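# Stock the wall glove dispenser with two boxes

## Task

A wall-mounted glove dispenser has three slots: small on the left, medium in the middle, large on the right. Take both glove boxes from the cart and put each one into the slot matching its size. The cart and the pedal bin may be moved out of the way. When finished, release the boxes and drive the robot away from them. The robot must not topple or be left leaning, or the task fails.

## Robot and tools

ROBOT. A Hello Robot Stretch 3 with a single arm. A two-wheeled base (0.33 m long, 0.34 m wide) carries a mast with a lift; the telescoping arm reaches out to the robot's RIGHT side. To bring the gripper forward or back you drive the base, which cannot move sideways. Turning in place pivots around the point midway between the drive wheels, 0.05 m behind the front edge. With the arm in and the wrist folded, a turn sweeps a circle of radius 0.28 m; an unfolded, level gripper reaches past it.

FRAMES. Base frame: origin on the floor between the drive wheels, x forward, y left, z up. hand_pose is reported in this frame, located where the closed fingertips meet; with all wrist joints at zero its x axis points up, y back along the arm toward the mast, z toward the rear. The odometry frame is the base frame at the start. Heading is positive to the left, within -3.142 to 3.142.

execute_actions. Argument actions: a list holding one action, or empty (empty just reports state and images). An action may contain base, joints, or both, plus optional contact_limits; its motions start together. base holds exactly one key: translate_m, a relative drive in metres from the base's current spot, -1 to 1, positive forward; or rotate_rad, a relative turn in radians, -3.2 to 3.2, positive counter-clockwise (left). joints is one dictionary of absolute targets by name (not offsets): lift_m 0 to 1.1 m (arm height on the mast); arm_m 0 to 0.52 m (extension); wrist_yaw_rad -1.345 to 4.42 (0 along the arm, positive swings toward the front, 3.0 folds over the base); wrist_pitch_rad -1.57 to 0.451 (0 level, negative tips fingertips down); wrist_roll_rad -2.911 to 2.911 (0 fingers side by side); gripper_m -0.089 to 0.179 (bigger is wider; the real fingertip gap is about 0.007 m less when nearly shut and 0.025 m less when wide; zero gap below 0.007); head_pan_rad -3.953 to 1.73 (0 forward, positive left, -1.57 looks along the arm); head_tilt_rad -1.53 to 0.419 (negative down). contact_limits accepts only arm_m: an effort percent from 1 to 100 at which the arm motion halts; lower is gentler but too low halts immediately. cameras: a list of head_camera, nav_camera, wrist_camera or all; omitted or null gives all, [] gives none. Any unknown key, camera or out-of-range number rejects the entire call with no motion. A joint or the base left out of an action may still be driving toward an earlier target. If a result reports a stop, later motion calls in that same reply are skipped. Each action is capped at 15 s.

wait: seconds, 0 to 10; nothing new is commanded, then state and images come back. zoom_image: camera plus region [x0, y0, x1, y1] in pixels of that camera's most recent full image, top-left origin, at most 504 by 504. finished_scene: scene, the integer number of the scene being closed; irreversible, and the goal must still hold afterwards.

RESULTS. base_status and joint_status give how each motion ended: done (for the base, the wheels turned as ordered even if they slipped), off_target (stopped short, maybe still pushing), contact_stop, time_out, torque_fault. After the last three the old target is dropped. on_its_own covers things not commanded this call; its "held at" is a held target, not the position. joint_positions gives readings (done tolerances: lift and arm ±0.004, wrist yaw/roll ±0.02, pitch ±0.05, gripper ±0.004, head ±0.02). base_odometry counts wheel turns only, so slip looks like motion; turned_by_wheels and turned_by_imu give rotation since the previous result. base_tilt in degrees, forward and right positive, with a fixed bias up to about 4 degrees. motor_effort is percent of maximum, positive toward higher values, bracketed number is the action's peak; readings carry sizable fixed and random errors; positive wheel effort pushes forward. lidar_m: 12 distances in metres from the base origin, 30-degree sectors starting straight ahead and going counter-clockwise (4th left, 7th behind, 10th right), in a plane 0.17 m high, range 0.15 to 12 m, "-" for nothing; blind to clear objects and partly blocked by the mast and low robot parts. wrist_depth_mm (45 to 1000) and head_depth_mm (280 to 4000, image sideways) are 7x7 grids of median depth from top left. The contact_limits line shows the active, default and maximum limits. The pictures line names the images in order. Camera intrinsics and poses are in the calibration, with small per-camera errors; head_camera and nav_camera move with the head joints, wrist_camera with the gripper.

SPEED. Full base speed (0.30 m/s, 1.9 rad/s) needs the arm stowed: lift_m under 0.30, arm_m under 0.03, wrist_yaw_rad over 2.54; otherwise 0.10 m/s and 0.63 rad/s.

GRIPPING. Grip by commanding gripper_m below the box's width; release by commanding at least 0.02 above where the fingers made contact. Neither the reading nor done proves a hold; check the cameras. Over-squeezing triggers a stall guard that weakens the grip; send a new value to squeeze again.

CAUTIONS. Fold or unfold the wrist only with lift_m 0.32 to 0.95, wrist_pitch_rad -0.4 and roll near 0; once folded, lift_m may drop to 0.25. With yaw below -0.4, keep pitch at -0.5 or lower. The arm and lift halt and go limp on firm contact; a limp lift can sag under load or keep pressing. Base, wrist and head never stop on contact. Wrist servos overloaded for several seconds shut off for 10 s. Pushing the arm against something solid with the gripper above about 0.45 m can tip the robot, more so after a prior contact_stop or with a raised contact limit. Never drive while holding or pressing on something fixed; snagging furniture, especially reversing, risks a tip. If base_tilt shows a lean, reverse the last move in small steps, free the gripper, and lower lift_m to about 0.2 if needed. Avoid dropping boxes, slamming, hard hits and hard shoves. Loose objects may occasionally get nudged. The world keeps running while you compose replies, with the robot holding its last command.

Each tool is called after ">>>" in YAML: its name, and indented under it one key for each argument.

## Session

>>> execute_actions:
  actions: []

Scene clock: 0.00 s.
base_odometry: x=+0.000 y=+0.000 heading=+0.000 (m, m, rad; odometry frame)
turned_by_wheels: +0.000 (rad since the last result)
turned_by_imu: +0.000 (rad since the last result)
base_tilt: forward=-1.2 right=-2.1 (deg)
lidar_m: 1.94 1.74 1.78 1.68 1.58 1.32 1.54 2.55 2.60 1.65 1.56 1.59
head_depth_mm: 1831 2621 2717 2724 2678 2637 2536 / 1775 2617 2887 2868 2813 2765 2632 / 1623 2604 2684 2669 2646 2620 2499 / 1831 2481 2511 2476 2471 2455 1933 / 1830 2369 2401 2352 2319 2307 1841 / 1824 2284 2252 2234 2211 2188 2079 / 1833 1702 1699 1681 1658 1636 1614
base_status: not commanded
joint_positions: lift_m=+0.555 arm_m=+0.003 wrist_yaw_rad=+2.987 wrist_pitch_rad=-0.511 wrist_roll_rad=+0.018 gripper_m=+0.037 head_pan_rad=-0.016 head_tilt_rad=-0.020
joint_status: not commanded
motor_effort: left_wheel=+0 right_wheel=+0 lift_m=+23 arm_m=+0 wrist_yaw_rad=+0 wrist_pitch_rad=+6 wrist_roll_rad=+0 gripper_m=+0 head_pan_rad=+0 head_tilt_rad=+2 (%)
hand_pose: x=+0.0113 y=+0.0615 z=+0.5472 quat_wxyz=(+0.232, +0.702, +0.124, +0.662) (m; base frame)
wrist_depth_mm: - - - - - - - / - - - - - - - / - - - - - - - / - - - - 994 982 952 / 918 885 - 865 873 844 826 / 776 781 - 758 737 747 724 / 687 678 681 687 663 652 645
pictures: head_camera (sideways: a quarter turn clockwise sets it upright), nav_camera (sideways: a quarter turn counterclockwise sets it upright), wrist_camera
camera_calibration (this result's frames):
head_camera: T_world_to_cam=[[0.0395826, 0.0240519, -0.998927, 1.31277], [-0.0136636, 0.99963, 0.0235274, -0.0238991], [0.999123, 0.0127176, 0.0398966, -0.101695], [0, 0, 0, 1]] pos_world=[0.0493167, -0.00639106, 1.31598]
nav_camera: T_world_to_cam=[[0.0989874, -0.00123143, 0.995088, -1.26519], [-0.069611, -0.997558, 0.00569015, 0.0412003], [0.992651, -0.0698324, -0.0988314, 0.080117], [0, 0, 0, 1]] pos_world=[0.0485773, 0.0451365, 1.26665]
wrist_camera: T_world_to_cam=[[0.966487, -0.255366, -0.0262771, 0.0105264], [-0.197348, -0.673614, -0.712249, 0.447706], [0.164183, 0.693565, -0.701435, 0.514347], [0, 0, 0, 1]] pos_world=[-0.00626723, -0.0524641, 0.679935]
Images, in order (width x height): head_camera 896x504, nav_camera 672x504, wrist_camera 644x364.

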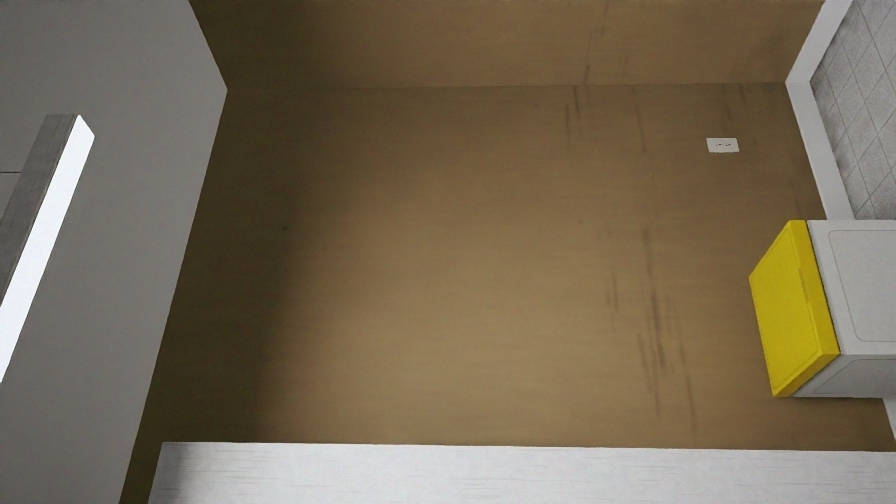

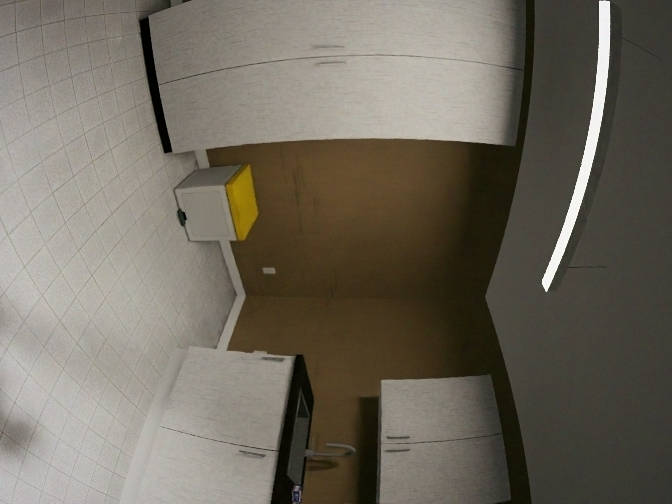

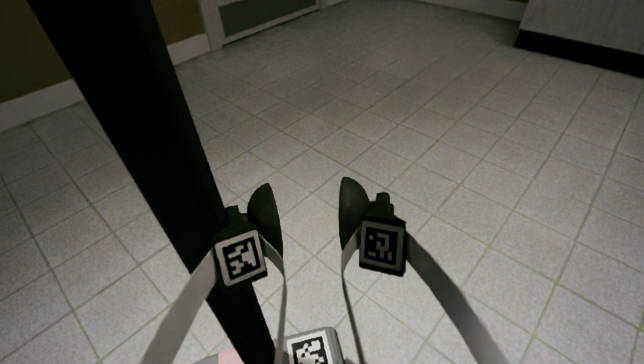

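>>> execute_actions:
  actions:
    - {"joints":{"head_pan_rad":-2.0,"head_tilt_rad":-0.5}}
  cameras: ["nav_camera","head_camera"]

>>> execute_actions:
  actions:
    - {"joints":{"head_pan_rad":-3.6,"head_tilt_rad":-0.5}}
  cameras: ["nav_camera","head_camera"]

Scene clock: 4.87 s.
base_odometry: x=+0.000 y=+0.000 heading=+0.000 (m, m, rad; odometry frame)
turned_by_wheels: +0.000 (rad since the last result)
turned_by_imu: +0.000 (rad since the last result)
base_tilt: forward=-1.2 right=-2.2 (deg)
lidar_m: 1.93 1.74 1.78 1.67 1.58 1.32 1.53 2.55 2.60 1.65 1.56 1.59
head_depth_mm: 2246 2391 2505 2635 2209 1723 1409 / 2369 2515 2679 2808 2217 1729 1417 / 2497 2675 2853 2960 2232 1744 1416 / 2672 2860 3077 3156 2229 1732 1418 / 2798 2992 3223 3134 2246 1739 1424 / 2596 2728 2853 2916 2253 1761 1423 / 2348 2441 2568 2701 2273 1745 1436
base_status: not commanded
joint_positions: lift_m=+0.555 arm_m=+0.003 wrist_yaw_rad=+2.987 wrist_pitch_rad=-0.511 wrist_roll_rad=+0.018 gripper_m=+0.037 head_pan_rad=-1.993 head_tilt_rad=-0.494
joint_status: all done
motor_effort: left_wheel=+0(0) right_wheel=+0(0) lift_m=+23(23) arm_m=+0(0) wrist_yaw_rad=+0(0) wrist_pitch_rad=+5(6) wrist_roll_rad=+0(0) gripper_m=+0(1) head_pan_rad=-4(47) head_tilt_rad=-2(20) (%)
hand_pose: x=+0.0113 y=+0.0615 z=+0.5472 quat_wxyz=(+0.232, +0.702, +0.124, +0.662) (m; base frame)
wrist_depth_mm: - - - - - - - / - - - - - - - / - - - - - - - / - - - - - 985 947 / 895 893 - 866 866 853 827 / 770 767 - 745 734 733 730 / 699 687 676 688 660 650 650
pictures: head_camera (sideways: a quarter turn clockwise sets it upright), nav_camera (sideways: a quarter turn counterclockwise sets it upright)
camera_calibration (this result's frames):
head_camera: T_world_to_cam=[[0.194939, 0.373951, -0.90673, 1.1912], [0.918078, -0.394893, 0.0345187, -0.043874], [-0.345153, -0.839178, -0.420297, 0.505506], [0, 0, 0, 1]] pos_world=[-0.0174544, -0.0385646, 1.29407]
nav_camera: T_world_to_cam=[[-0.221727, -0.494784, 0.840254, -1.06108], [-0.892518, 0.450047, 0.0294917, 0.0152441], [-0.392745, -0.743402, -0.541391, 0.66453], [0, 0, 0, 1]] pos_world=[0.0393276, -0.0378506, 1.25089]
Images, in order (width x height): head_camera 896x504, nav_camera 672x504.

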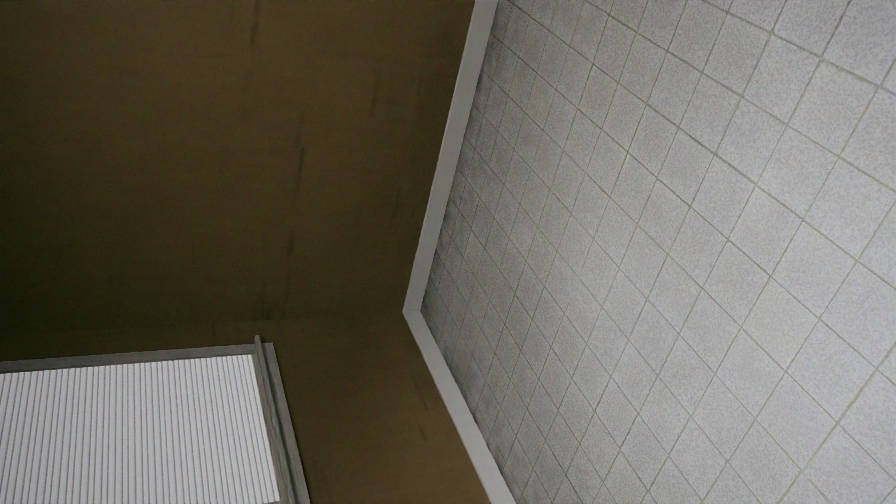

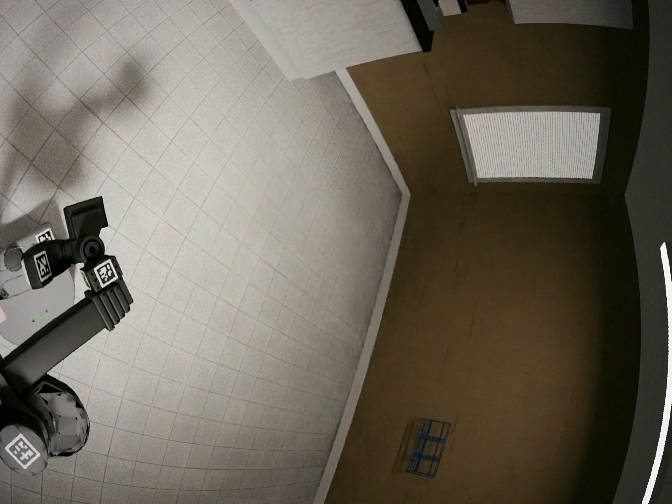

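Scene clock: 6.27 s.
base_odometry: x=+0.000 y=+0.000 heading=+0.000 (m, m, rad; odometry frame)
turned_by_wheels: +0.000 (rad since the last result)
turned_by_imu: +0.000 (rad since the last result)
base_tilt: forward=-1.3 right=-2.3 (deg)
lidar_m: 1.94 1.74 1.77 1.68 1.58 1.32 1.54 2.55 2.60 1.66 1.56 1.59
head_depth_mm: 1368 1447 1552 1651 1765 1713 1412 / 1437 1543 1638 1754 1883 1732 1419 / 1523 1617 1735 1780 1832 1734 1415 / 1605 1719 1778 1514 1785 1678 1412 / 1719 1843 1958 1808 1890 1746 1427 / 1821 1977 2147 2343 2265 1753 1429 / 1956 2119 2318 2570 2253 1758 1424
base_status: not commanded
joint_positions: lift_m=+0.555 arm_m=+0.003 wrist_yaw_rad=+2.987 wrist_pitch_rad=-0.511 wrist_roll_rad=+0.018 gripper_m=+0.037 head_pan_rad=-3.593 head_tilt_rad=-0.494
joint_status: all done
motor_effort: left_wheel=+0(0) right_wheel=+0(0) lift_m=+23(23) arm_m=+0(0) wrist_yaw_rad=+0(0) wrist_pitch_rad=+6(5) wrist_roll_rad=+0(0) gripper_m=+1(0) head_pan_rad=-4(47) head_tilt_rad=-2(4) (%)
hand_pose: x=+0.0113 y=+0.0615 z=+0.5472 quat_wxyz=(+0.232, +0.702, +0.124, +0.662) (m; base frame)
wrist_depth_mm: - - - - - - - / - - - - - - - / - - - - - - - / - - - - - 973 970 / 908 876 - 867 875 847 842 / 785 768 - 758 734 740 728 / 684 691 680 692 669 655 649
pictures: head_camera (sideways: a quarter turn clockwise sets it upright), nav_camera (sideways: a quarter turn counterclockwise sets it upright)
camera_calibration (this result's frames):
head_camera: T_world_to_cam=[[0.368175, -0.205812, -0.906691, 1.19009], [-0.421535, -0.906155, 0.0345202, -0.0357042], [-0.828707, 0.369492, -0.420381, 0.508565], [0, 0, 0, 1]] pos_world=[-0.0317597, 0.0246701, 1.29407]
nav_camera: T_world_to_cam=[[-0.488169, 0.236114, 0.840203, -1.05939], [0.475914, 0.878997, 0.0294959, 0.00689119], [-0.731572, 0.414263, -0.541469, 0.666698], [0, 0, 0, 1]] pos_world=[-0.0327004, -0.0321103, 1.25089]
Images, in order (width x height): head_camera 896x504, nav_camera 672x504.

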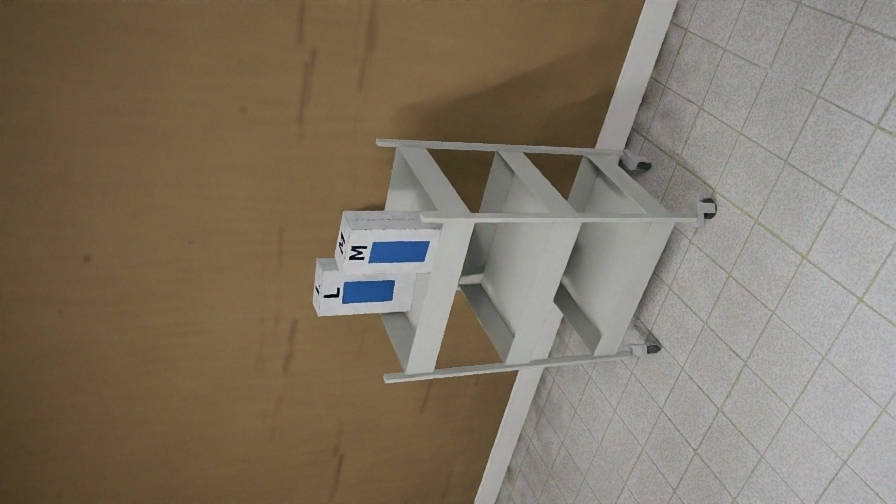

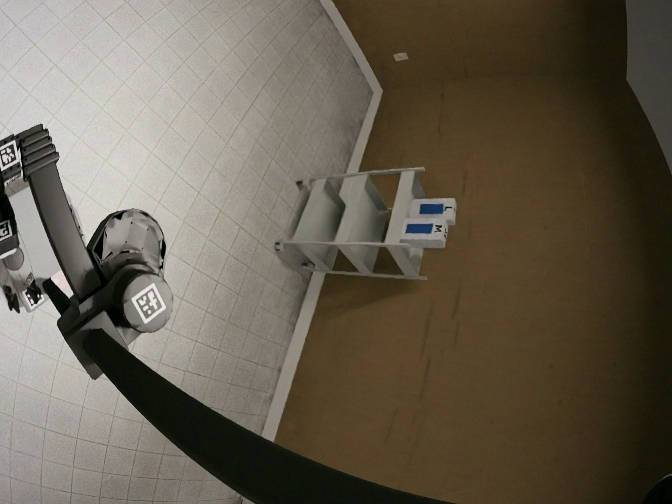

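>>> execute_actions:
  actions:
    - {"joints":{"lift_m":0.28,"wrist_pitch_rad":-0.4,"wrist_roll_rad":0,"wrist_yaw_rad":3.0}}
  cameras: []

>>> execute_actions:
  actions:
    - {"base":{"translate_m":-0.87}}
  cameras: []

>>> execute_actions:
  actions:
    - {"base":{"rotate_rad":-2.53},"joints":{"head_pan_rad":-1.57,"head_tilt_rad":-0.6}}
  cameras: []

>>> execute_actions:
  actions:
    - {"joints":{"lift_m":0.95}}
  cameras: []

>>> execute_actions:
  actions:
    - {"joints":{"wrist_yaw_rad":0,"wrist_pitch_rad":0,"gripper_m":0.179}}

Scene clock: 26.23 s.
base_odometry: x=+0.000 y=+0.000 heading=+0.000 (m, m, rad; odometry frame)
turned_by_wheels: +0.000 (rad since the last result)
turned_by_imu: +0.000 (rad since the last result)
base_tilt: forward=-1.4 right=-2.3 (deg)
lidar_m: 1.94 1.74 1.78 1.68 1.58 1.32 1.54 2.55 2.61 1.66 1.56 1.59
head_depth_mm: 1371 1455 1547 1651 1776 1724 1411 / 1440 1536 1634 1742 1883 1725 1411 / 1522 1620 1739 1766 1834 1727 1415 / 1610 1720 1753 1518 1785 1695 1425 / 1700 1834 1972 1822 1896 1734 1419 / 1809 1971 2143 2331 2255 1744 1419 / 1943 2118 2308 2582 2247 1746 1427
base_status: not commanded
joint_positions: lift_m=+0.280 arm_m=+0.003 wrist_yaw_rad=+2.998 wrist_pitch_rad=-0.421 wrist_roll_rad=+0.006 gripper_m=+0.037 head_pan_rad=-3.593 head_tilt_rad=-0.494
joint_status: all done
motor_effort: left_wheel=+0(0) right_wheel=+0(0) lift_m=+20(21) arm_m=+0(0) wrist_yaw_rad=+1(0) wrist_pitch_rad=+10(10) wrist_roll_rad=-3(1) gripper_m=+0(1) head_pan_rad=-4(4) head_tilt_rad=-3(2) (%)
hand_pose: x=+0.0107 y=+0.0741 z=+0.2922 quat_wxyz=(+0.197, +0.702, +0.097, +0.677) (m; base frame)
wrist_depth_mm: - - - - - - - / - - - - - - - / 904 - 861 850 826 822 807 / 702 682 696 669 668 658 647 / 577 572 - 577 561 546 540 / 492 506 - - 467 466 464 / 441 - - - 414 411 409
pictures: none
No camera images: the call's "cameras" was empty. Leave "cameras" out to get every camera's image.

Scene clock: 30.97 s.
base_odometry: x=-0.870 y=+0.000 heading=+0.000 (m, m, rad; odometry frame)
turned_by_wheels: +0.000 (rad since the last result)
turned_by_imu: -0.002 (rad since the last result)
base_tilt: forward=-1.3 right=-2.3 (deg)
lidar_m: 2.61 2.46 1.68 1.16 0.66 0.68 1.45 1.84 1.87 2.43 2.05 2.09
head_depth_mm: 944 997 1067 1103 1006 876 979 / 988 1051 1125 1161 1008 941 1037 / 1046 1117 1199 1289 1309 1108 1181 / 1108 1187 1278 1379 1507 1602 1386 / 1174 1261 1370 1489 1639 1710 1432 / 1250 1354 1473 1625 1789 1742 1432 / 1334 1451 1595 1766 1973 1746 1430
base_status: done
joint_positions: lift_m=+0.280 arm_m=+0.003 wrist_yaw_rad=+2.999 wrist_pitch_rad=-0.420 wrist_roll_rad=+0.006 gripper_m=+0.037 head_pan_rad=-3.593 head_tilt_rad=-0.495
joint_status: not commanded
motor_effort: left_wheel=+0(6) right_wheel=+0(8) lift_m=+20(20) arm_m=+0(0) wrist_yaw_rad=+1(1) wrist_pitch_rad=+9(9) wrist_roll_rad=-3(3) gripper_m=+1(0) head_pan_rad=-4(4) head_tilt_rad=-2(2) (%)
hand_pose: x=+0.0106 y=+0.0743 z=+0.2924 quat_wxyz=(+0.197, +0.702, +0.097, +0.677) (m; base frame)
wrist_depth_mm: 828 - - - - - - / 773 - - - - - - / 589 - 866 849 831 812 802 / 696 671 695 672 659 647 652 / 579 581 - 576 560 548 537 / 496 508 - - 470 468 464 / 445 - - - 414 410 408
pictures: none
No camera images: the call's "cameras" was empty. Leave "cameras" out to get every camera's image.

Scene clock: 33.80 s.
base_odometry: x=-0.870 y=+0.000 heading=-2.530 (m, m, rad; odometry frame)
turned_by_wheels: -2.530 (rad since the last result)
turned_by_imu: -2.477 (rad since the last result)
base_tilt: forward=-1.1 right=-2.1 (deg)
lidar_m: 1.83 1.92 2.69 2.04 2.14 2.53 2.46 1.51 1.12 0.65 0.70 1.60
head_depth_mm: 904 978 1070 1175 1313 1446 1311 / 908 987 1070 1189 1315 1466 1318 / 918 996 1082 1146 932 1094 1185 / 923 999 1094 830 857 1096 1158 / 928 1007 1105 1129 916 1104 1195 / 933 1018 1094 971 969 1106 1199 / 941 1024 1127 1219 941 1073 1303
base_status: done
joint_positions: lift_m=+0.280 arm_m=+0.003 wrist_yaw_rad=+2.999 wrist_pitch_rad=-0.420 wrist_roll_rad=+0.006 gripper_m=+0.037 head_pan_rad=-1.577 head_tilt_rad=-0.593
joint_status: all done
motor_effort: left_wheel=+1(8) right_wheel=-3(10) lift_m=+21(20) arm_m=-1(1) wrist_yaw_rad=+1(0) wrist_pitch_rad=+9(9) wrist_roll_rad=-3(3) gripper_m=+0(1) head_pan_rad=+4(46) head_tilt_rad=-2(10) (%)
hand_pose: x=+0.0106 y=+0.0742 z=+0.2924 quat_wxyz=(+0.197, +0.702, +0.097, +0.677) (m; base frame)
wrist_depth_mm: - - - - - - - / - - - - - - - / 890 - 852 862 827 816 802 / 704 686 698 681 663 655 645 / 578 570 - 578 565 544 537 / 495 506 - - 469 469 462 / 443 - - - 412 413 407
pictures: none
No camera images: the call's "cameras" was empty. Leave "cameras" out to get every camera's image.

Scene clock: 40.73 s.
base_odometry: x=-0.870 y=+0.000 heading=-2.530 (m, m, rad; odometry frame)
turned_by_wheels: +0.000 (rad since the last result)
turned_by_imu: +0.000 (rad since the last result)
base_tilt: forward=-1.3 right=-2.3 (deg)
lidar_m: 1.84 1.92 2.70 2.05 2.14 2.53 2.46 1.51 1.12 0.65 0.70 1.61
head_depth_mm: 905 979 1068 1176 1310 1423 - / 908 986 1074 1189 1319 1436 - / 914 992 1087 1149 928 1126 - / 921 1005 1094 830 855 1151 - / 930 1005 1103 1123 914 1133 - / 933 1014 1100 964 970 1104 1215 / 944 1026 1120 1222 939 1077 1306
base_status: not commanded
joint_positions: lift_m=+0.950 arm_m=+0.003 wrist_yaw_rad=+2.999 wrist_pitch_rad=-0.420 wrist_roll_rad=+0.006 gripper_m=+0.037 head_pan_rad=-1.577 head_tilt_rad=-0.593
joint_status: all done
motor_effort: left_wheel=+1(1) right_wheel=-2(3) lift_m=+26(29) arm_m=-1(1) wrist_yaw_rad=+1(1) wrist_pitch_rad=+9(9) wrist_roll_rad=-3(3) gripper_m=+0(1) head_pan_rad=+4(4) head_tilt_rad=-3(2) (%)
hand_pose: x=+0.0106 y=+0.0742 z=+0.9621 quat_wxyz=(+0.197, +0.702, +0.097, +0.677) (m; base frame)
wrist_depth_mm: - - - - - - - / - - - - - - - / - - - - - - - / - - - - - - - / - - - - - - - / - - - - - - - / - - - - - - -
pictures: none
No camera images: the call's "cameras" was empty. Leave "cameras" out to get every camera's image.

Scene clock: 43.23 s.
base_odometry: x=-0.870 y=+0.000 heading=-2.530 (m, m, rad; odometry frame)
turned_by_wheels: +0.000 (rad since the last result)
turned_by_imu: +0.000 (rad since the last result)
base_tilt: forward=-1.3 right=-2.2 (deg)
lidar_m: 1.84 1.92 2.69 2.05 2.14 2.52 2.46 1.51 1.13 0.65 0.70 1.60
head_depth_mm: 905 977 1068 1170 1317 1419 - / 910 989 1076 1185 - - - / 915 994 1083 1150 - - - / 921 1001 1094 830 857 1099 1170 / 928 1009 1100 1141 885 1098 1195 / 938 1016 1102 967 968 1102 1200 / 938 1026 1122 1220 940 1078 1307
base_status: not commanded
joint_positions: lift_m=+0.950 arm_m=+0.003 wrist_yaw_rad=+0.002 wrist_pitch_rad=-0.023 wrist_roll_rad=+0.005 gripper_m=+0.179 head_pan_rad=-1.577 head_tilt_rad=-0.593
joint_status: all done
motor_effort: left_wheel=+1(1) right_wheel=-3(3) lift_m=+25(26) arm_m=-1(0) wrist_yaw_rad=-1(0) wrist_pitch_rad=+11(11) wrist_roll_rad=-2(3) gripper_m=+0(84) head_pan_rad=+4(4) head_tilt_rad=-2(2) (%)
hand_pose: x=-0.0210 y=-0.4033 z=+1.0585 quat_wxyz=(+0.705, +0.009, -0.709, -0.008) (m; base frame)
wrist_depth_mm: 786 797 800 804 806 812 817 / 830 833 823 827 843 856 856 / 861 861 875 872 868 895 889 / 912 906 899 928 927 907 920 / 941 698 691 950 977 969 975 / - 739 722 770 - - - / - 663 610 597 - - -
pictures: head_camera (sideways: a quarter turn clockwise sets it upright), nav_camera (sideways: a quarter turn counterclockwise sets it upright), wrist_camera
camera_calibration (this result's frames):
head_camera: T_world_to_cam=[[0.0278335, 0.508721, -0.860481, 1.13189], [0.999337, 0.00606581, 0.0359111, -0.0461779], [0.0234883, -0.86091, -0.508215, 0.617657], [0, 0, 0, 1]] pos_world=[0.00013509, -0.0437891, 1.28953]
nav_camera: T_world_to_cam=[[-0.00348916, -0.622884, 0.782306, -0.986862], [-0.998272, 0.0480615, 0.0338149, 0.010265], [-0.0586616, -0.780836, -0.621976, 0.76733], [0, 0, 0, 1]] pos_world=[0.0518167, -0.0160353, 1.24894]
wrist_camera: T_world_to_cam=[[-0.995274, 0.0769626, -0.0592185, 0.0641776], [0.0786414, 0.281032, -0.956471, 1.14169], [-0.0569702, -0.956607, -0.285756, 0.0905329], [0, 0, 0, 1]] pos_world=[-0.0207522, -0.239187, 1.12167]
Images, in order (width x height): head_camera 896x504, nav_camera 672x504, wrist_camera 644x364.

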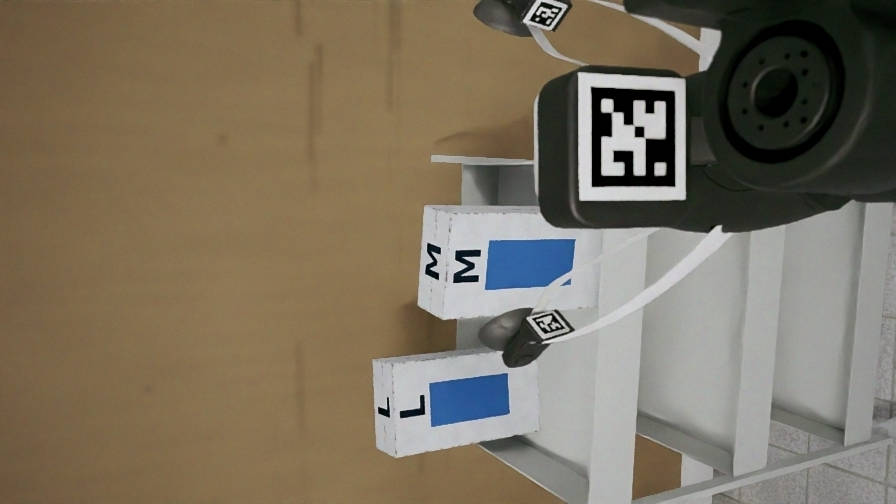

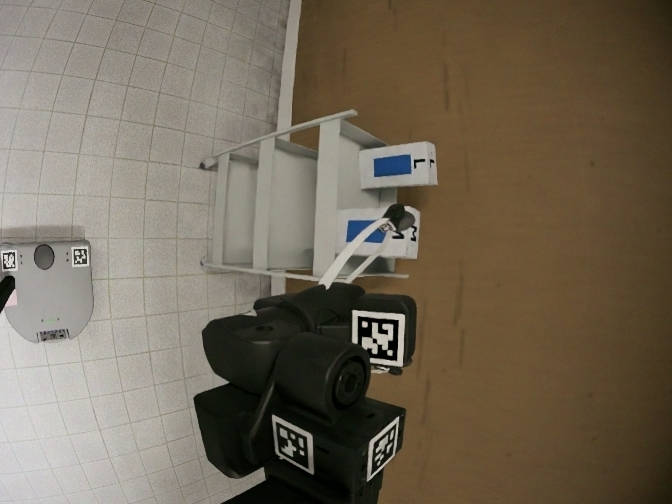

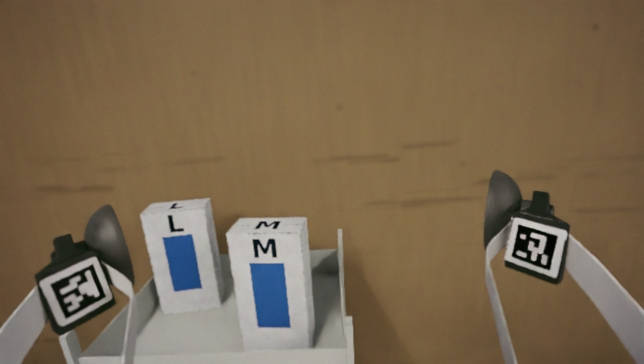

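>>> execute_actions:
  actions:
    - {"base":{"translate_m":0.055},"joints":{"lift_m":0.765,"arm_m":0.27,"head_tilt_rad":-0.72}}
  cameras: ["head_camera","wrist_camera"]

Scene clock: 50.63 s.
base_odometry: x=-0.915 y=-0.032 heading=-2.530 (m, m, rad; odometry frame)
turned_by_wheels: +0.000 (rad since the last result)
turned_by_imu: +0.000 (rad since the last result)
base_tilt: forward=-1.3 right=-2.1 (deg)
lidar_m: 1.78 1.87 2.62 2.04 2.14 2.58 2.52 1.50 1.13 0.66 0.70 1.61
head_depth_mm: 914 1009 1127 1249 - 1393 1231 / 921 1013 1133 1214 - 1395 1229 / 929 1021 1092 830 - 1208 1212 / 935 1030 1111 870 1135 1233 1234 / 938 1032 1099 1018 1129 1236 1244 / 947 1047 965 1003 1140 1194 1242 / 951 1053 1175 1296 1522 1450 1250
base_status: done
joint_positions: lift_m=+0.765 arm_m=+0.270 wrist_yaw_rad=+0.000 wrist_pitch_rad=-0.022 wrist_roll_rad=+0.005 gripper_m=+0.179 head_pan_rad=-1.577 head_tilt_rad=-0.711
joint_status: all done
motor_effort: left_wheel=+1(5) right_wheel=-2(5) lift_m=+20(21) arm_m=+2(3) wrist_yaw_rad=+0(1) wrist_pitch_rad=+11(11) wrist_roll_rad=-2(3) gripper_m=+1(0) head_pan_rad=+4(4) head_tilt_rad=-3(11) (%)
hand_pose: x=-0.0214 y=-0.6704 z=+0.8741 quat_wxyz=(+0.705, +0.008, -0.709, -0.008) (m; base frame)
wrist_depth_mm: 541 544 544 552 551 554 560 / 562 565 570 575 572 579 585 / 581 581 597 586 603 609 606 / 378 382 240 235 633 627 640 / 637 400 253 246 651 663 668 / - 420 267 258 676 699 704 / 387 400 284 272 360 739 748
pictures: head_camera (sideways: a quarter turn clockwise sets it upright), wrist_camera
camera_calibration (this result's frames):
head_camera: T_world_to_cam=[[0.0284243, 0.606501, -0.794575, 1.04596], [0.99931, 0.0017752, 0.0371033, -0.0477243], [0.0239137, -0.795081, -0.606032, 0.744915], [0, 0, 0, 1]] pos_world=[0.000146999, -0.0420201, 1.2843]
wrist_camera: T_world_to_cam=[[-0.995156, 0.0783875, -0.0593241, 0.0744787], [0.0790665, 0.279629, -0.956847, 1.03982], [-0.0584161, -0.956903, -0.284472, -0.219004], [0, 0, 0, 1]] pos_world=[-0.0208906, -0.506169, 0.93707]
Images, in order (width x height): head_camera 896x504, wrist_camera 644x364.

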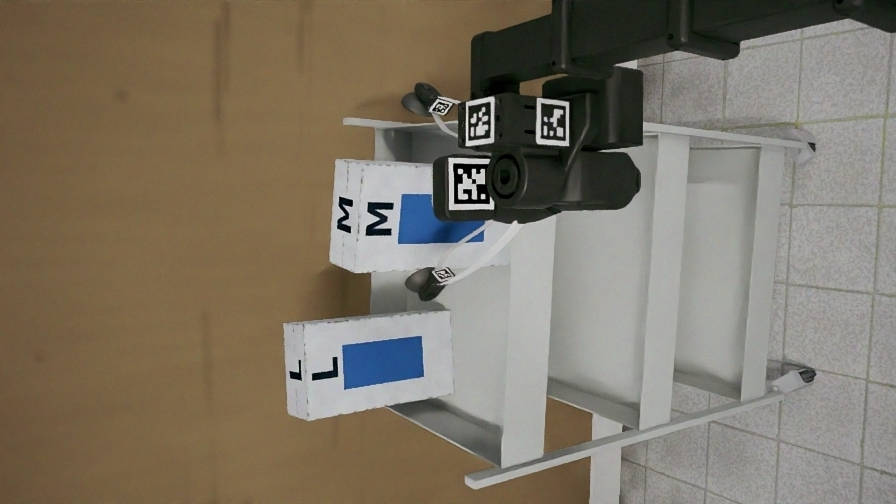

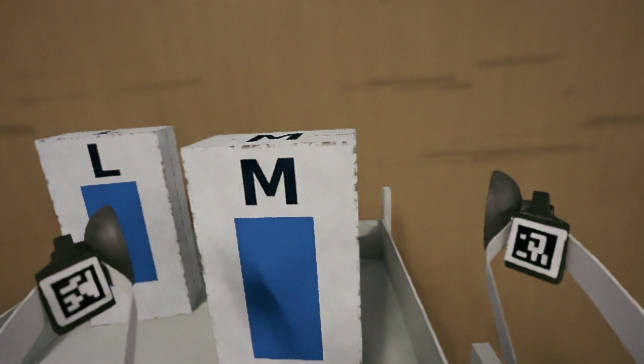

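>>> execute_actions:
  actions:
    - {"base":{"translate_m":0.027}}
  cameras: []

>>> execute_actions:
  actions:
    - {"joints":{"arm_m":0.372,"lift_m":0.76}}
  cameras: ["wrist_camera"]

Scene clock: 56.53 s.
base_odometry: x=-0.937 y=-0.047 heading=-2.530 (m, m, rad; odometry frame)
turned_by_wheels: +0.000 (rad since the last result)
turned_by_imu: +0.000 (rad since the last result)
base_tilt: forward=-1.3 right=-2.3 (deg)
lidar_m: 1.76 1.83 2.58 2.05 2.14 2.61 2.54 1.51 1.13 0.66 0.70 1.61
head_depth_mm: 916 1008 1125 1259 - 1401 1233 / 922 1016 1115 1121 - 1332 1206 / 928 1023 1088 826 - 1197 1207 / 935 1034 1116 953 1133 1236 1236 / 938 1043 970 1004 1133 1231 1242 / 948 1047 1126 996 1111 1271 1236 / 953 1053 1182 1324 1559 1449 1247
base_status: done
joint_positions: lift_m=+0.765 arm_m=+0.270 wrist_yaw_rad=+0.000 wrist_pitch_rad=-0.022 wrist_roll_rad=+0.005 gripper_m=+0.179 head_pan_rad=-1.577 head_tilt_rad=-0.711
joint_status: not commanded
motor_effort: left_wheel=+1(4) right_wheel=-3(5) lift_m=+20(20) arm_m=+2(2) wrist_yaw_rad=+0(0) wrist_pitch_rad=+10(10) wrist_roll_rad=-2(2) gripper_m=+1(0) head_pan_rad=+4(4) head_tilt_rad=-3(3) (%)
hand_pose: x=-0.0214 y=-0.6704 z=+0.8741 quat_wxyz=(+0.705, +0.008, -0.709, -0.008) (m; base frame)
wrist_depth_mm: 541 545 545 557 551 558 556 / 568 564 571 577 578 580 578 / 588 397 585 292 598 603 605 / 614 379 247 237 619 637 636 / 646 395 396 248 649 666 668 / - 413 418 262 423 705 706 / 370 399 373 278 347 726 740
pictures: none
No camera images: the call's "cameras" was empty. Leave "cameras" out to get every camera's image.

Scene clock: 58.53 s.
base_odometry: x=-0.937 y=-0.047 heading=-2.530 (m, m, rad; odometry frame)
turned_by_wheels: +0.000 (rad since the last result)
turned_by_imu: +0.000 (rad since the last result)
base_tilt: forward=-1.3 right=-2.2 (deg)
lidar_m: 1.76 1.84 2.57 2.05 2.13 2.61 2.54 1.51 1.13 0.66 0.71 1.60
head_depth_mm: 917 1008 1121 1249 - - 1228 / 921 1016 1119 - 1145 1345 1202 / 928 1027 1093 - 1161 1199 1206 / 936 1033 1118 953 1133 1235 1239 / 940 1039 965 1003 1137 1238 1238 / 947 1047 1134 1005 1111 1269 1237 / 950 1051 1182 1324 1565 1455 1250
base_status: not commanded
joint_positions: lift_m=+0.760 arm_m=+0.372 wrist_yaw_rad=+0.000 wrist_pitch_rad=-0.022 wrist_roll_rad=+0.005 gripper_m=+0.179 head_pan_rad=-1.577 head_tilt_rad=-0.711
joint_status: all done
motor_effort: left_wheel=+1(1) right_wheel=-2(3) lift_m=+20(16) arm_m=+3(4) wrist_yaw_rad=+0(0) wrist_pitch_rad=+10(10) wrist_roll_rad=-2(2) gripper_m=+1(1) head_pan_rad=+4(4) head_tilt_rad=-3(3) (%)
hand_pose: x=-0.0214 y=-0.7724 z=+0.8691 quat_wxyz=(+0.705, +0.008, -0.709, -0.008) (m; base frame)
wrist_depth_mm: 449 448 451 455 455 458 458 / 467 470 470 472 475 477 478 / 478 480 490 489 488 505 504 / 270 275 136 132 128 521 527 / 278 290 141 137 133 548 549 / - 307 149 143 140 580 581 / 309 318 157 152 147 607 614
pictures: wrist_camera
camera_calibration (this result's frames):
wrist_camera: T_world_to_cam=[[-0.995156, 0.0783939, -0.0593243, 0.0821816], [0.0790683, 0.279625, -0.956848, 1.06357], [-0.0584225, -0.956903, -0.284469, -0.318031], [0, 0, 0, 1]] pos_world=[-0.0208912, -0.608168, 0.932079]
Images, in order (width x height): wrist_camera 644x364.

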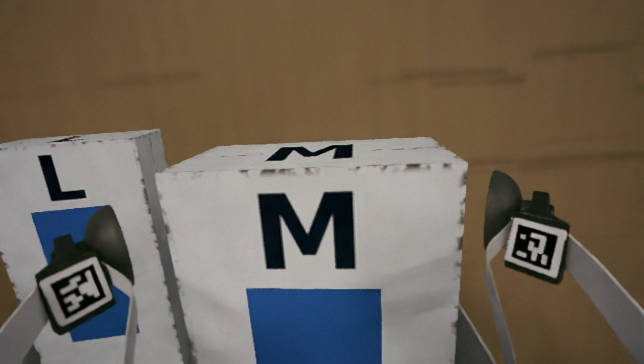

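>>> execute_actions:
  actions:
    - {"base":{"translate_m":0.018},"joints":{"wrist_yaw_rad":-0.09,"arm_m":0.365}}
  cameras: ["wrist_camera"]

Scene clock: 65.30 s.
base_odometry: x=-0.952 y=-0.057 heading=-2.530 (m, m, rad; odometry frame)
turned_by_wheels: +0.000 (rad since the last result)
turned_by_imu: +0.000 (rad since the last result)
base_tilt: forward=-1.3 right=-2.1 (deg)
lidar_m: 1.74 1.82 2.55 2.05 2.14 2.63 2.56 1.51 1.13 0.67 0.71 1.61
head_depth_mm: 911 1010 1130 1250 - - 1230 / 923 1016 1099 - 1095 1212 1207 / 930 1024 1092 - 1155 1230 1209 / 929 1033 1134 1012 1134 1238 1243 / 941 1041 951 1002 1140 1239 1234 / 943 1047 1134 1024 1099 1386 1246 / 952 1055 1181 1323 1558 1452 1245
base_status: done
joint_positions: lift_m=+0.760 arm_m=+0.365 wrist_yaw_rad=-0.088 wrist_pitch_rad=-0.022 wrist_roll_rad=+0.005 gripper_m=+0.179 head_pan_rad=-1.577 head_tilt_rad=-0.711
joint_status: all done
motor_effort: left_wheel=+1(5) right_wheel=-2(6) lift_m=+20(20) arm_m=-3(2) wrist_yaw_rad=-1(1) wrist_pitch_rad=+10(10) wrist_roll_rad=-2(3) gripper_m=+1(0) head_pan_rad=+4(4) head_tilt_rad=-3(3) (%)
hand_pose: x=-0.0440 y=-0.7649 z=+0.8691 quat_wxyz=(+0.704, -0.023, -0.708, -0.039) (m; base frame)
wrist_depth_mm: 428 440 450 465 478 490 507 / 446 455 469 480 499 513 530 / 453 468 482 499 515 536 556 / 262 272 140 139 138 552 579 / 270 283 145 145 145 585 612 / - 302 152 152 152 631 654 / 297 311 161 159 161 652 687
pictures: wrist_camera
camera_calibration (this result's frames):
wrist_camera: T_world_to_cam=[[-0.984303, 0.166219, -0.0593243, 0.126716], [0.103522, 0.271524, -0.956848, 1.05815], [-0.142938, -0.947969, -0.284469, -0.309088], [0, 0, 0, 1]] pos_world=[-0.028995, -0.601382, 0.932079]
Images, in order (width x height): wrist_camera 644x364.

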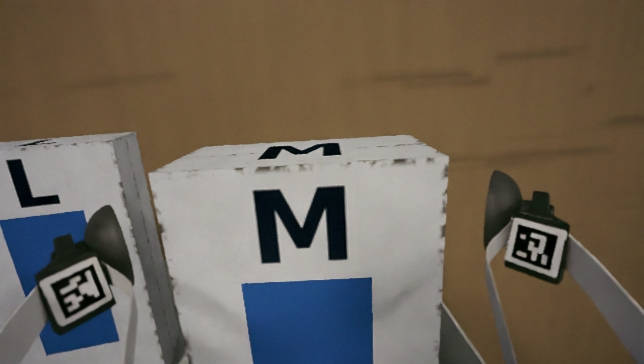

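Square. Grip, lift.

>>> execute_actions:
  actions:
    - {"joints":{"gripper_m":0.09}}
  cameras: []

>>> execute_actions:
  actions:
    - {"joints":{"lift_m":1.03,"wrist_pitch_rad":0.08}}
  cameras: ["wrist_camera"]

>>> execute_actions:
  actions:
    - {"joints":{"arm_m":0.0,"wrist_yaw_rad":0,"head_pan_rad":-0.9,"head_tilt_rad":-0.5}}
  cameras: ["head_camera","nav_camera"]

Scene clock: 70.50 s.
base_odometry: x=-0.952 y=-0.057 heading=-2.530 (m, m, rad; odometry frame)
turned_by_wheels: +0.000 (rad since the last result)
turned_by_imu: +0.000 (rad since the last result)
base_tilt: forward=-1.2 right=-2.2 (deg)
lidar_m: 1.74 1.82 2.56 2.05 2.14 2.63 2.56 1.51 1.13 0.67 0.70 1.61
head_depth_mm: 913 1010 1124 1246 - - 1223 / 922 1015 1100 - 1102 1211 1209 / 930 1024 1091 - 1161 1232 1212 / 936 1032 1134 1016 1133 1240 1233 / 940 1036 948 1001 1132 1233 1245 / 949 1050 1141 1023 1095 1383 1248 / 951 1055 1181 1334 1556 1458 1243
base_status: not commanded
joint_positions: lift_m=+0.760 arm_m=+0.365 wrist_yaw_rad=-0.085 wrist_pitch_rad=-0.022 wrist_roll_rad=+0.005 gripper_m=+0.091 head_pan_rad=-1.577 head_tilt_rad=-0.711
joint_status: all done
motor_effort: left_wheel=+2(2) right_wheel=-6(6) lift_m=+20(20) arm_m=-3(3) wrist_yaw_rad=-3(4) wrist_pitch_rad=+10(10) wrist_roll_rad=-2(2) gripper_m=-16(89) head_pan_rad=+4(4) head_tilt_rad=-3(3) (%)
hand_pose: x=-0.0432 y=-0.7650 z=+0.8691 quat_wxyz=(+0.704, -0.022, -0.708, -0.038) (m; base frame)
wrist_depth_mm: 431 439 450 463 478 490 507 / 443 458 470 481 499 509 525 / 459 473 485 498 511 534 557 / 261 271 139 139 137 561 580 / 271 279 144 144 145 595 615 / 281 - 152 151 152 617 640 / 289 311 160 160 160 657 686
pictures: none
No camera images: the call's "cameras" was empty. Leave "cameras" out to get every camera's image.

Scene clock: 73.80 s.
base_odometry: x=-0.952 y=-0.057 heading=-2.530 (m, m, rad; odometry frame)
turned_by_wheels: +0.000 (rad since the last result)
turned_by_imu: +0.000 (rad since the last result)
base_tilt: forward=-1.2 right=-2.2 (deg)
lidar_m: 1.74 1.82 2.55 2.04 2.14 2.63 2.55 1.51 1.13 0.67 0.70 1.61
head_depth_mm: - 1023 1133 1264 1463 1424 1231 / - 687 1081 1041 930 1210 1206 / 894 - 737 1043 1127 1231 1212 / 926 1033 1128 1046 1130 1240 1233 / 940 1036 948 1000 1136 1242 1243 / 947 1047 1134 1017 1101 1391 1243 / 952 1052 1185 1323 1557 1456 1244
base_status: not commanded
joint_positions: lift_m=+1.030 arm_m=+0.365 wrist_yaw_rad=-0.090 wrist_pitch_rad=+0.009 wrist_roll_rad=+0.005 gripper_m=+0.091 head_pan_rad=-1.577 head_tilt_rad=-0.711
joint_status: wrist_pitch_rad off_target (ended at +0.009, target +0.080); the others done
motor_effort: left_wheel=+1(2) right_wheel=-2(6) lift_m=+29(30) arm_m=-3(3) wrist_yaw_rad=+0(3) wrist_pitch_rad=+32(36) wrist_roll_rad=-2(2) gripper_m=-15(16) head_pan_rad=+4(4) head_tilt_rad=-3(3) (%)
hand_pose: x=-0.0444 y=-0.7656 z=+1.1467 quat_wxyz=(+0.705, -0.035, -0.708, -0.029) (m; base frame)
wrist_depth_mm: 431 444 449 469 479 495 509 / 446 456 470 483 499 516 533 / 459 474 487 502 521 536 559 / 474 489 144 142 141 557 580 / 500 505 147 145 144 588 605 / 515 - 150 149 147 608 633 / 534 549 153 152 151 639 674
pictures: wrist_camera
camera_calibration (this result's frames):
wrist_camera: T_world_to_cam=[[-0.984275, 0.165491, -0.0617753, 0.145198], [0.101132, 0.241199, -0.965192, 1.3103], [-0.14483, -0.956261, -0.254143, -0.272099], [0, 0, 0, 1]] pos_world=[-0.0290061, -0.600269, 1.2045]
Images, in order (width x height): wrist_camera 644x364.

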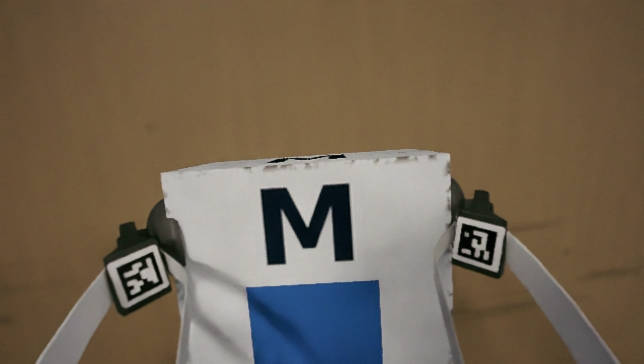

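Scene clock: 77.67 s.
base_odometry: x=-0.952 y=-0.057 heading=-2.530 (m, m, rad; odometry frame)
turned_by_wheels: +0.000 (rad since the last result)
turned_by_imu: +0.000 (rad since the last result)
base_tilt: forward=-1.3 right=-2.2 (deg)
lidar_m: 1.74 1.82 2.56 2.05 2.13 2.62 2.56 1.51 1.13 0.67 0.70 1.60
head_depth_mm: 1016 1076 1139 1220 1304 1377 983 / 1086 1158 1233 1320 1432 1546 1404 / 1172 1248 1345 1450 1579 1650 1401 / 1264 1366 1467 1598 1740 1717 1410 / 1387 1489 1627 1788 1964 1710 1413 / 1516 1655 1821 1995 2122 1714 1409 / 1652 1762 1868 1988 2047 1714 1413
base_status: not commanded
joint_positions: lift_m=+1.030 arm_m=+0.003 wrist_yaw_rad=+0.000 wrist_pitch_rad=+0.009 wrist_roll_rad=+0.005 gripper_m=+0.091 head_pan_rad=-0.907 head_tilt_rad=-0.507
joint_status: all done
joint sent to its limit — the command would take arm_m past its lower limit, so that joint was sent only as far as its limit.
on_its_own: wrist_pitch_rad is at rest, and its effort (+33) is outside its rest range (-20 to +32)
motor_effort: left_wheel=+1(1) right_wheel=-3(4) lift_m=+28(29) arm_m=-3(3) wrist_yaw_rad=-1(4) wrist_pitch_rad=+33(33) wrist_roll_rad=-2(3) gripper_m=-16(16) head_pan_rad=+4(45) head_tilt_rad=+3(16) (%)
hand_pose: x=-0.0214 y=-0.4044 z=+1.1467 quat_wxyz=(+0.706, -0.003, -0.709, +0.003) (m; base frame)
wrist_depth_mm: 790 810 805 812 830 822 824 / 832 835 839 837 855 849 843 / 850 874 868 872 875 881 904 / 894 890 143 142 141 915 949 / 943 934 146 145 144 946 964 / 962 - 149 149 148 - - / - - 153 152 151 - -
pictures: head_camera (sideways: a quarter turn clockwise sets it upright), nav_camera (sideways: a quarter turn counterclockwise sets it upright)
camera_calibration (this result's frames):
head_camera: T_world_to_cam=[[-0.24752, 0.356438, -0.900936, 1.18634], [0.777617, 0.627779, 0.0347291, -0.0432905], [0.577967, -0.691987, -0.432559, 0.515832], [0, 0, 0, 1]] pos_world=[0.0291704, -0.0387288, 1.29344]
nav_camera: T_world_to_cam=[[0.341371, -0.435744, 0.832822, -1.05482], [-0.813958, -0.580143, 0.0300999, 0.0139737], [0.47004, -0.688157, -0.552722, 0.674009], [0, 0, 0, 1]] pos_world=[0.0546483, 0.0122989, 1.2506]
Images, in order (width x height): head_camera 896x504, nav_camera 672x504.

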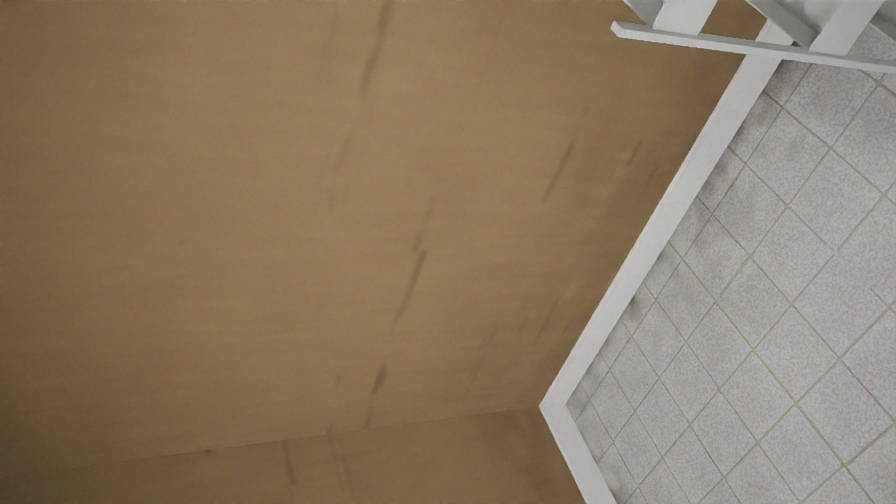

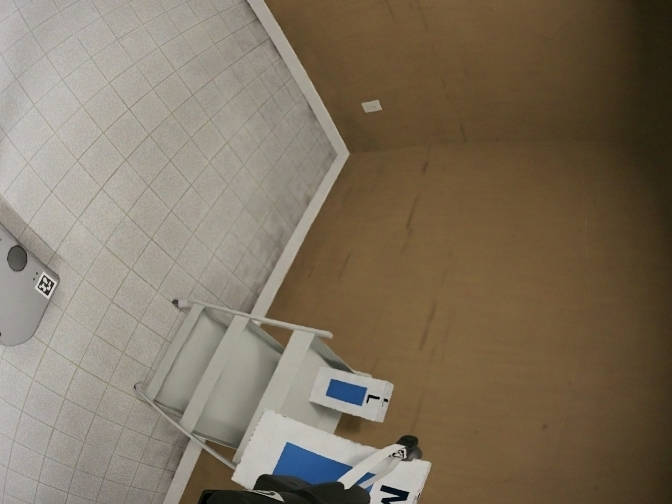

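>>> execute_actions:
  actions:
    - {"joints":{"head_pan_rad":0.2,"head_tilt_rad":-0.35}}
  cameras: ["head_camera","nav_camera"]

Scene clock: 82.17 s.
base_odometry: x=-0.952 y=-0.057 heading=-2.530 (m, m, rad; odometry frame)
turned_by_wheels: +0.000 (rad since the last result)
turned_by_imu: +0.000 (rad since the last result)
base_tilt: forward=-1.3 right=-2.3 (deg)
lidar_m: 1.74 1.82 2.56 2.05 2.14 2.63 2.56 1.51 1.13 0.67 0.70 1.61
head_depth_mm: 1459 1512 1580 1661 1750 1818 1581 / 1479 1556 1634 1696 1802 1885 1598 / 1533 1586 1674 1738 1866 1933 1588 / 1559 1642 1729 1813 1917 1959 1597 / 1609 1685 1765 1874 1996 2026 1612 / 1644 1733 1828 1932 2048 2048 1607 / 1703 1791 1905 2016 2109 2070 1613
base_status: not commanded
joint_positions: lift_m=+1.030 arm_m=+0.003 wrist_yaw_rad=+0.000 wrist_pitch_rad=+0.009 wrist_roll_rad=+0.005 gripper_m=+0.091 head_pan_rad=+0.193 head_tilt_rad=-0.360
joint_status: all done
motor_effort: left_wheel=+1(1) right_wheel=-3(3) lift_m=+28(28) arm_m=-3(3) wrist_yaw_rad=+0(0) wrist_pitch_rad=+32(33) wrist_roll_rad=-2(2) gripper_m=-15(15) head_pan_rad=+4(46) head_tilt_rad=+3(13) (%)
hand_pose: x=-0.0214 y=-0.4044 z=+1.1467 quat_wxyz=(+0.706, -0.003, -0.709, +0.003) (m; base frame)
wrist_depth_mm: 791 817 826 815 814 817 827 / 834 848 841 839 846 852 864 / 872 878 865 881 879 889 899 / 890 898 144 142 141 911 928 / 922 935 147 145 144 977 969 / 995 - 149 148 148 - - / - - 153 152 151 - -
pictures: head_camera (sideways: a quarter turn clockwise sets it upright), nav_camera (sideways: a quarter turn counterclockwise sets it upright)
camera_calibration (this result's frames):
head_camera: T_world_to_cam=[[-0.295126, -0.0324515, -0.954907, 1.25707], [-0.211283, 0.976898, 0.0321009, -0.0338429], [0.931805, 0.21123, -0.295164, 0.33487], [0, 0, 0, 1]] pos_world=[0.0518091, 0.00312027, 1.30031]
nav_camera: T_world_to_cam=[[0.416947, 0.0817518, 0.905247, -1.14974], [0.143615, -0.989362, 0.0232006, 0.0171095], [0.897513, 0.120334, -0.424252, 0.504243], [0, 0, 0, 1]] pos_world=[0.0243587, 0.0502433, 1.25433]
Images, in order (width x height): head_camera 896x504, nav_camera 672x504.

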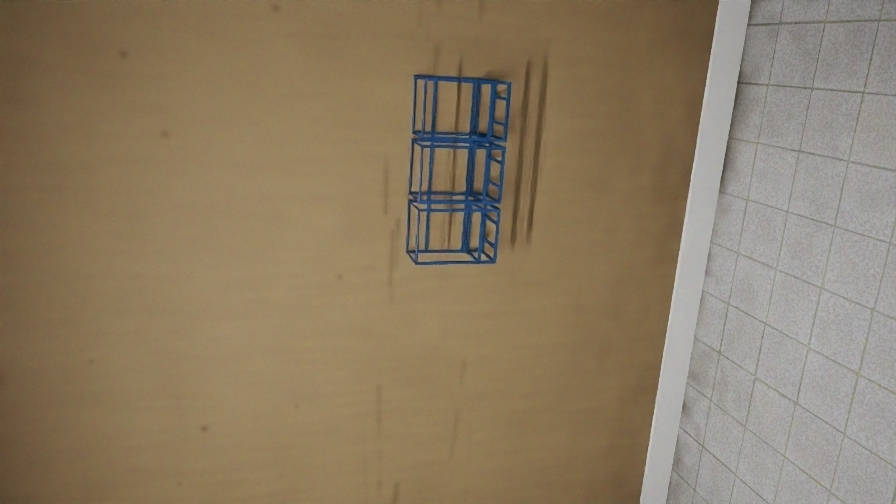

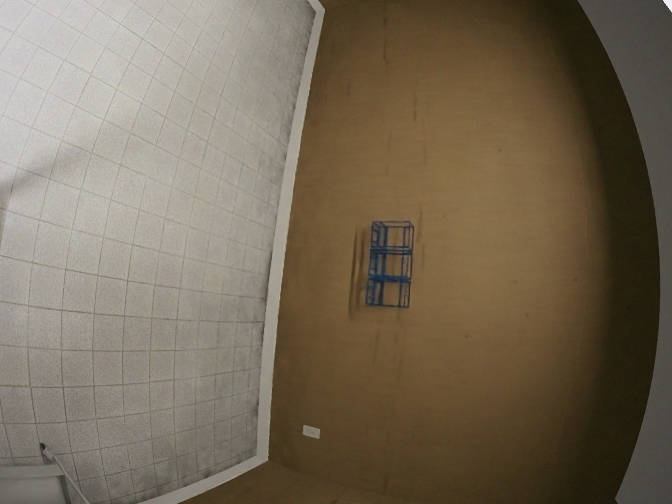

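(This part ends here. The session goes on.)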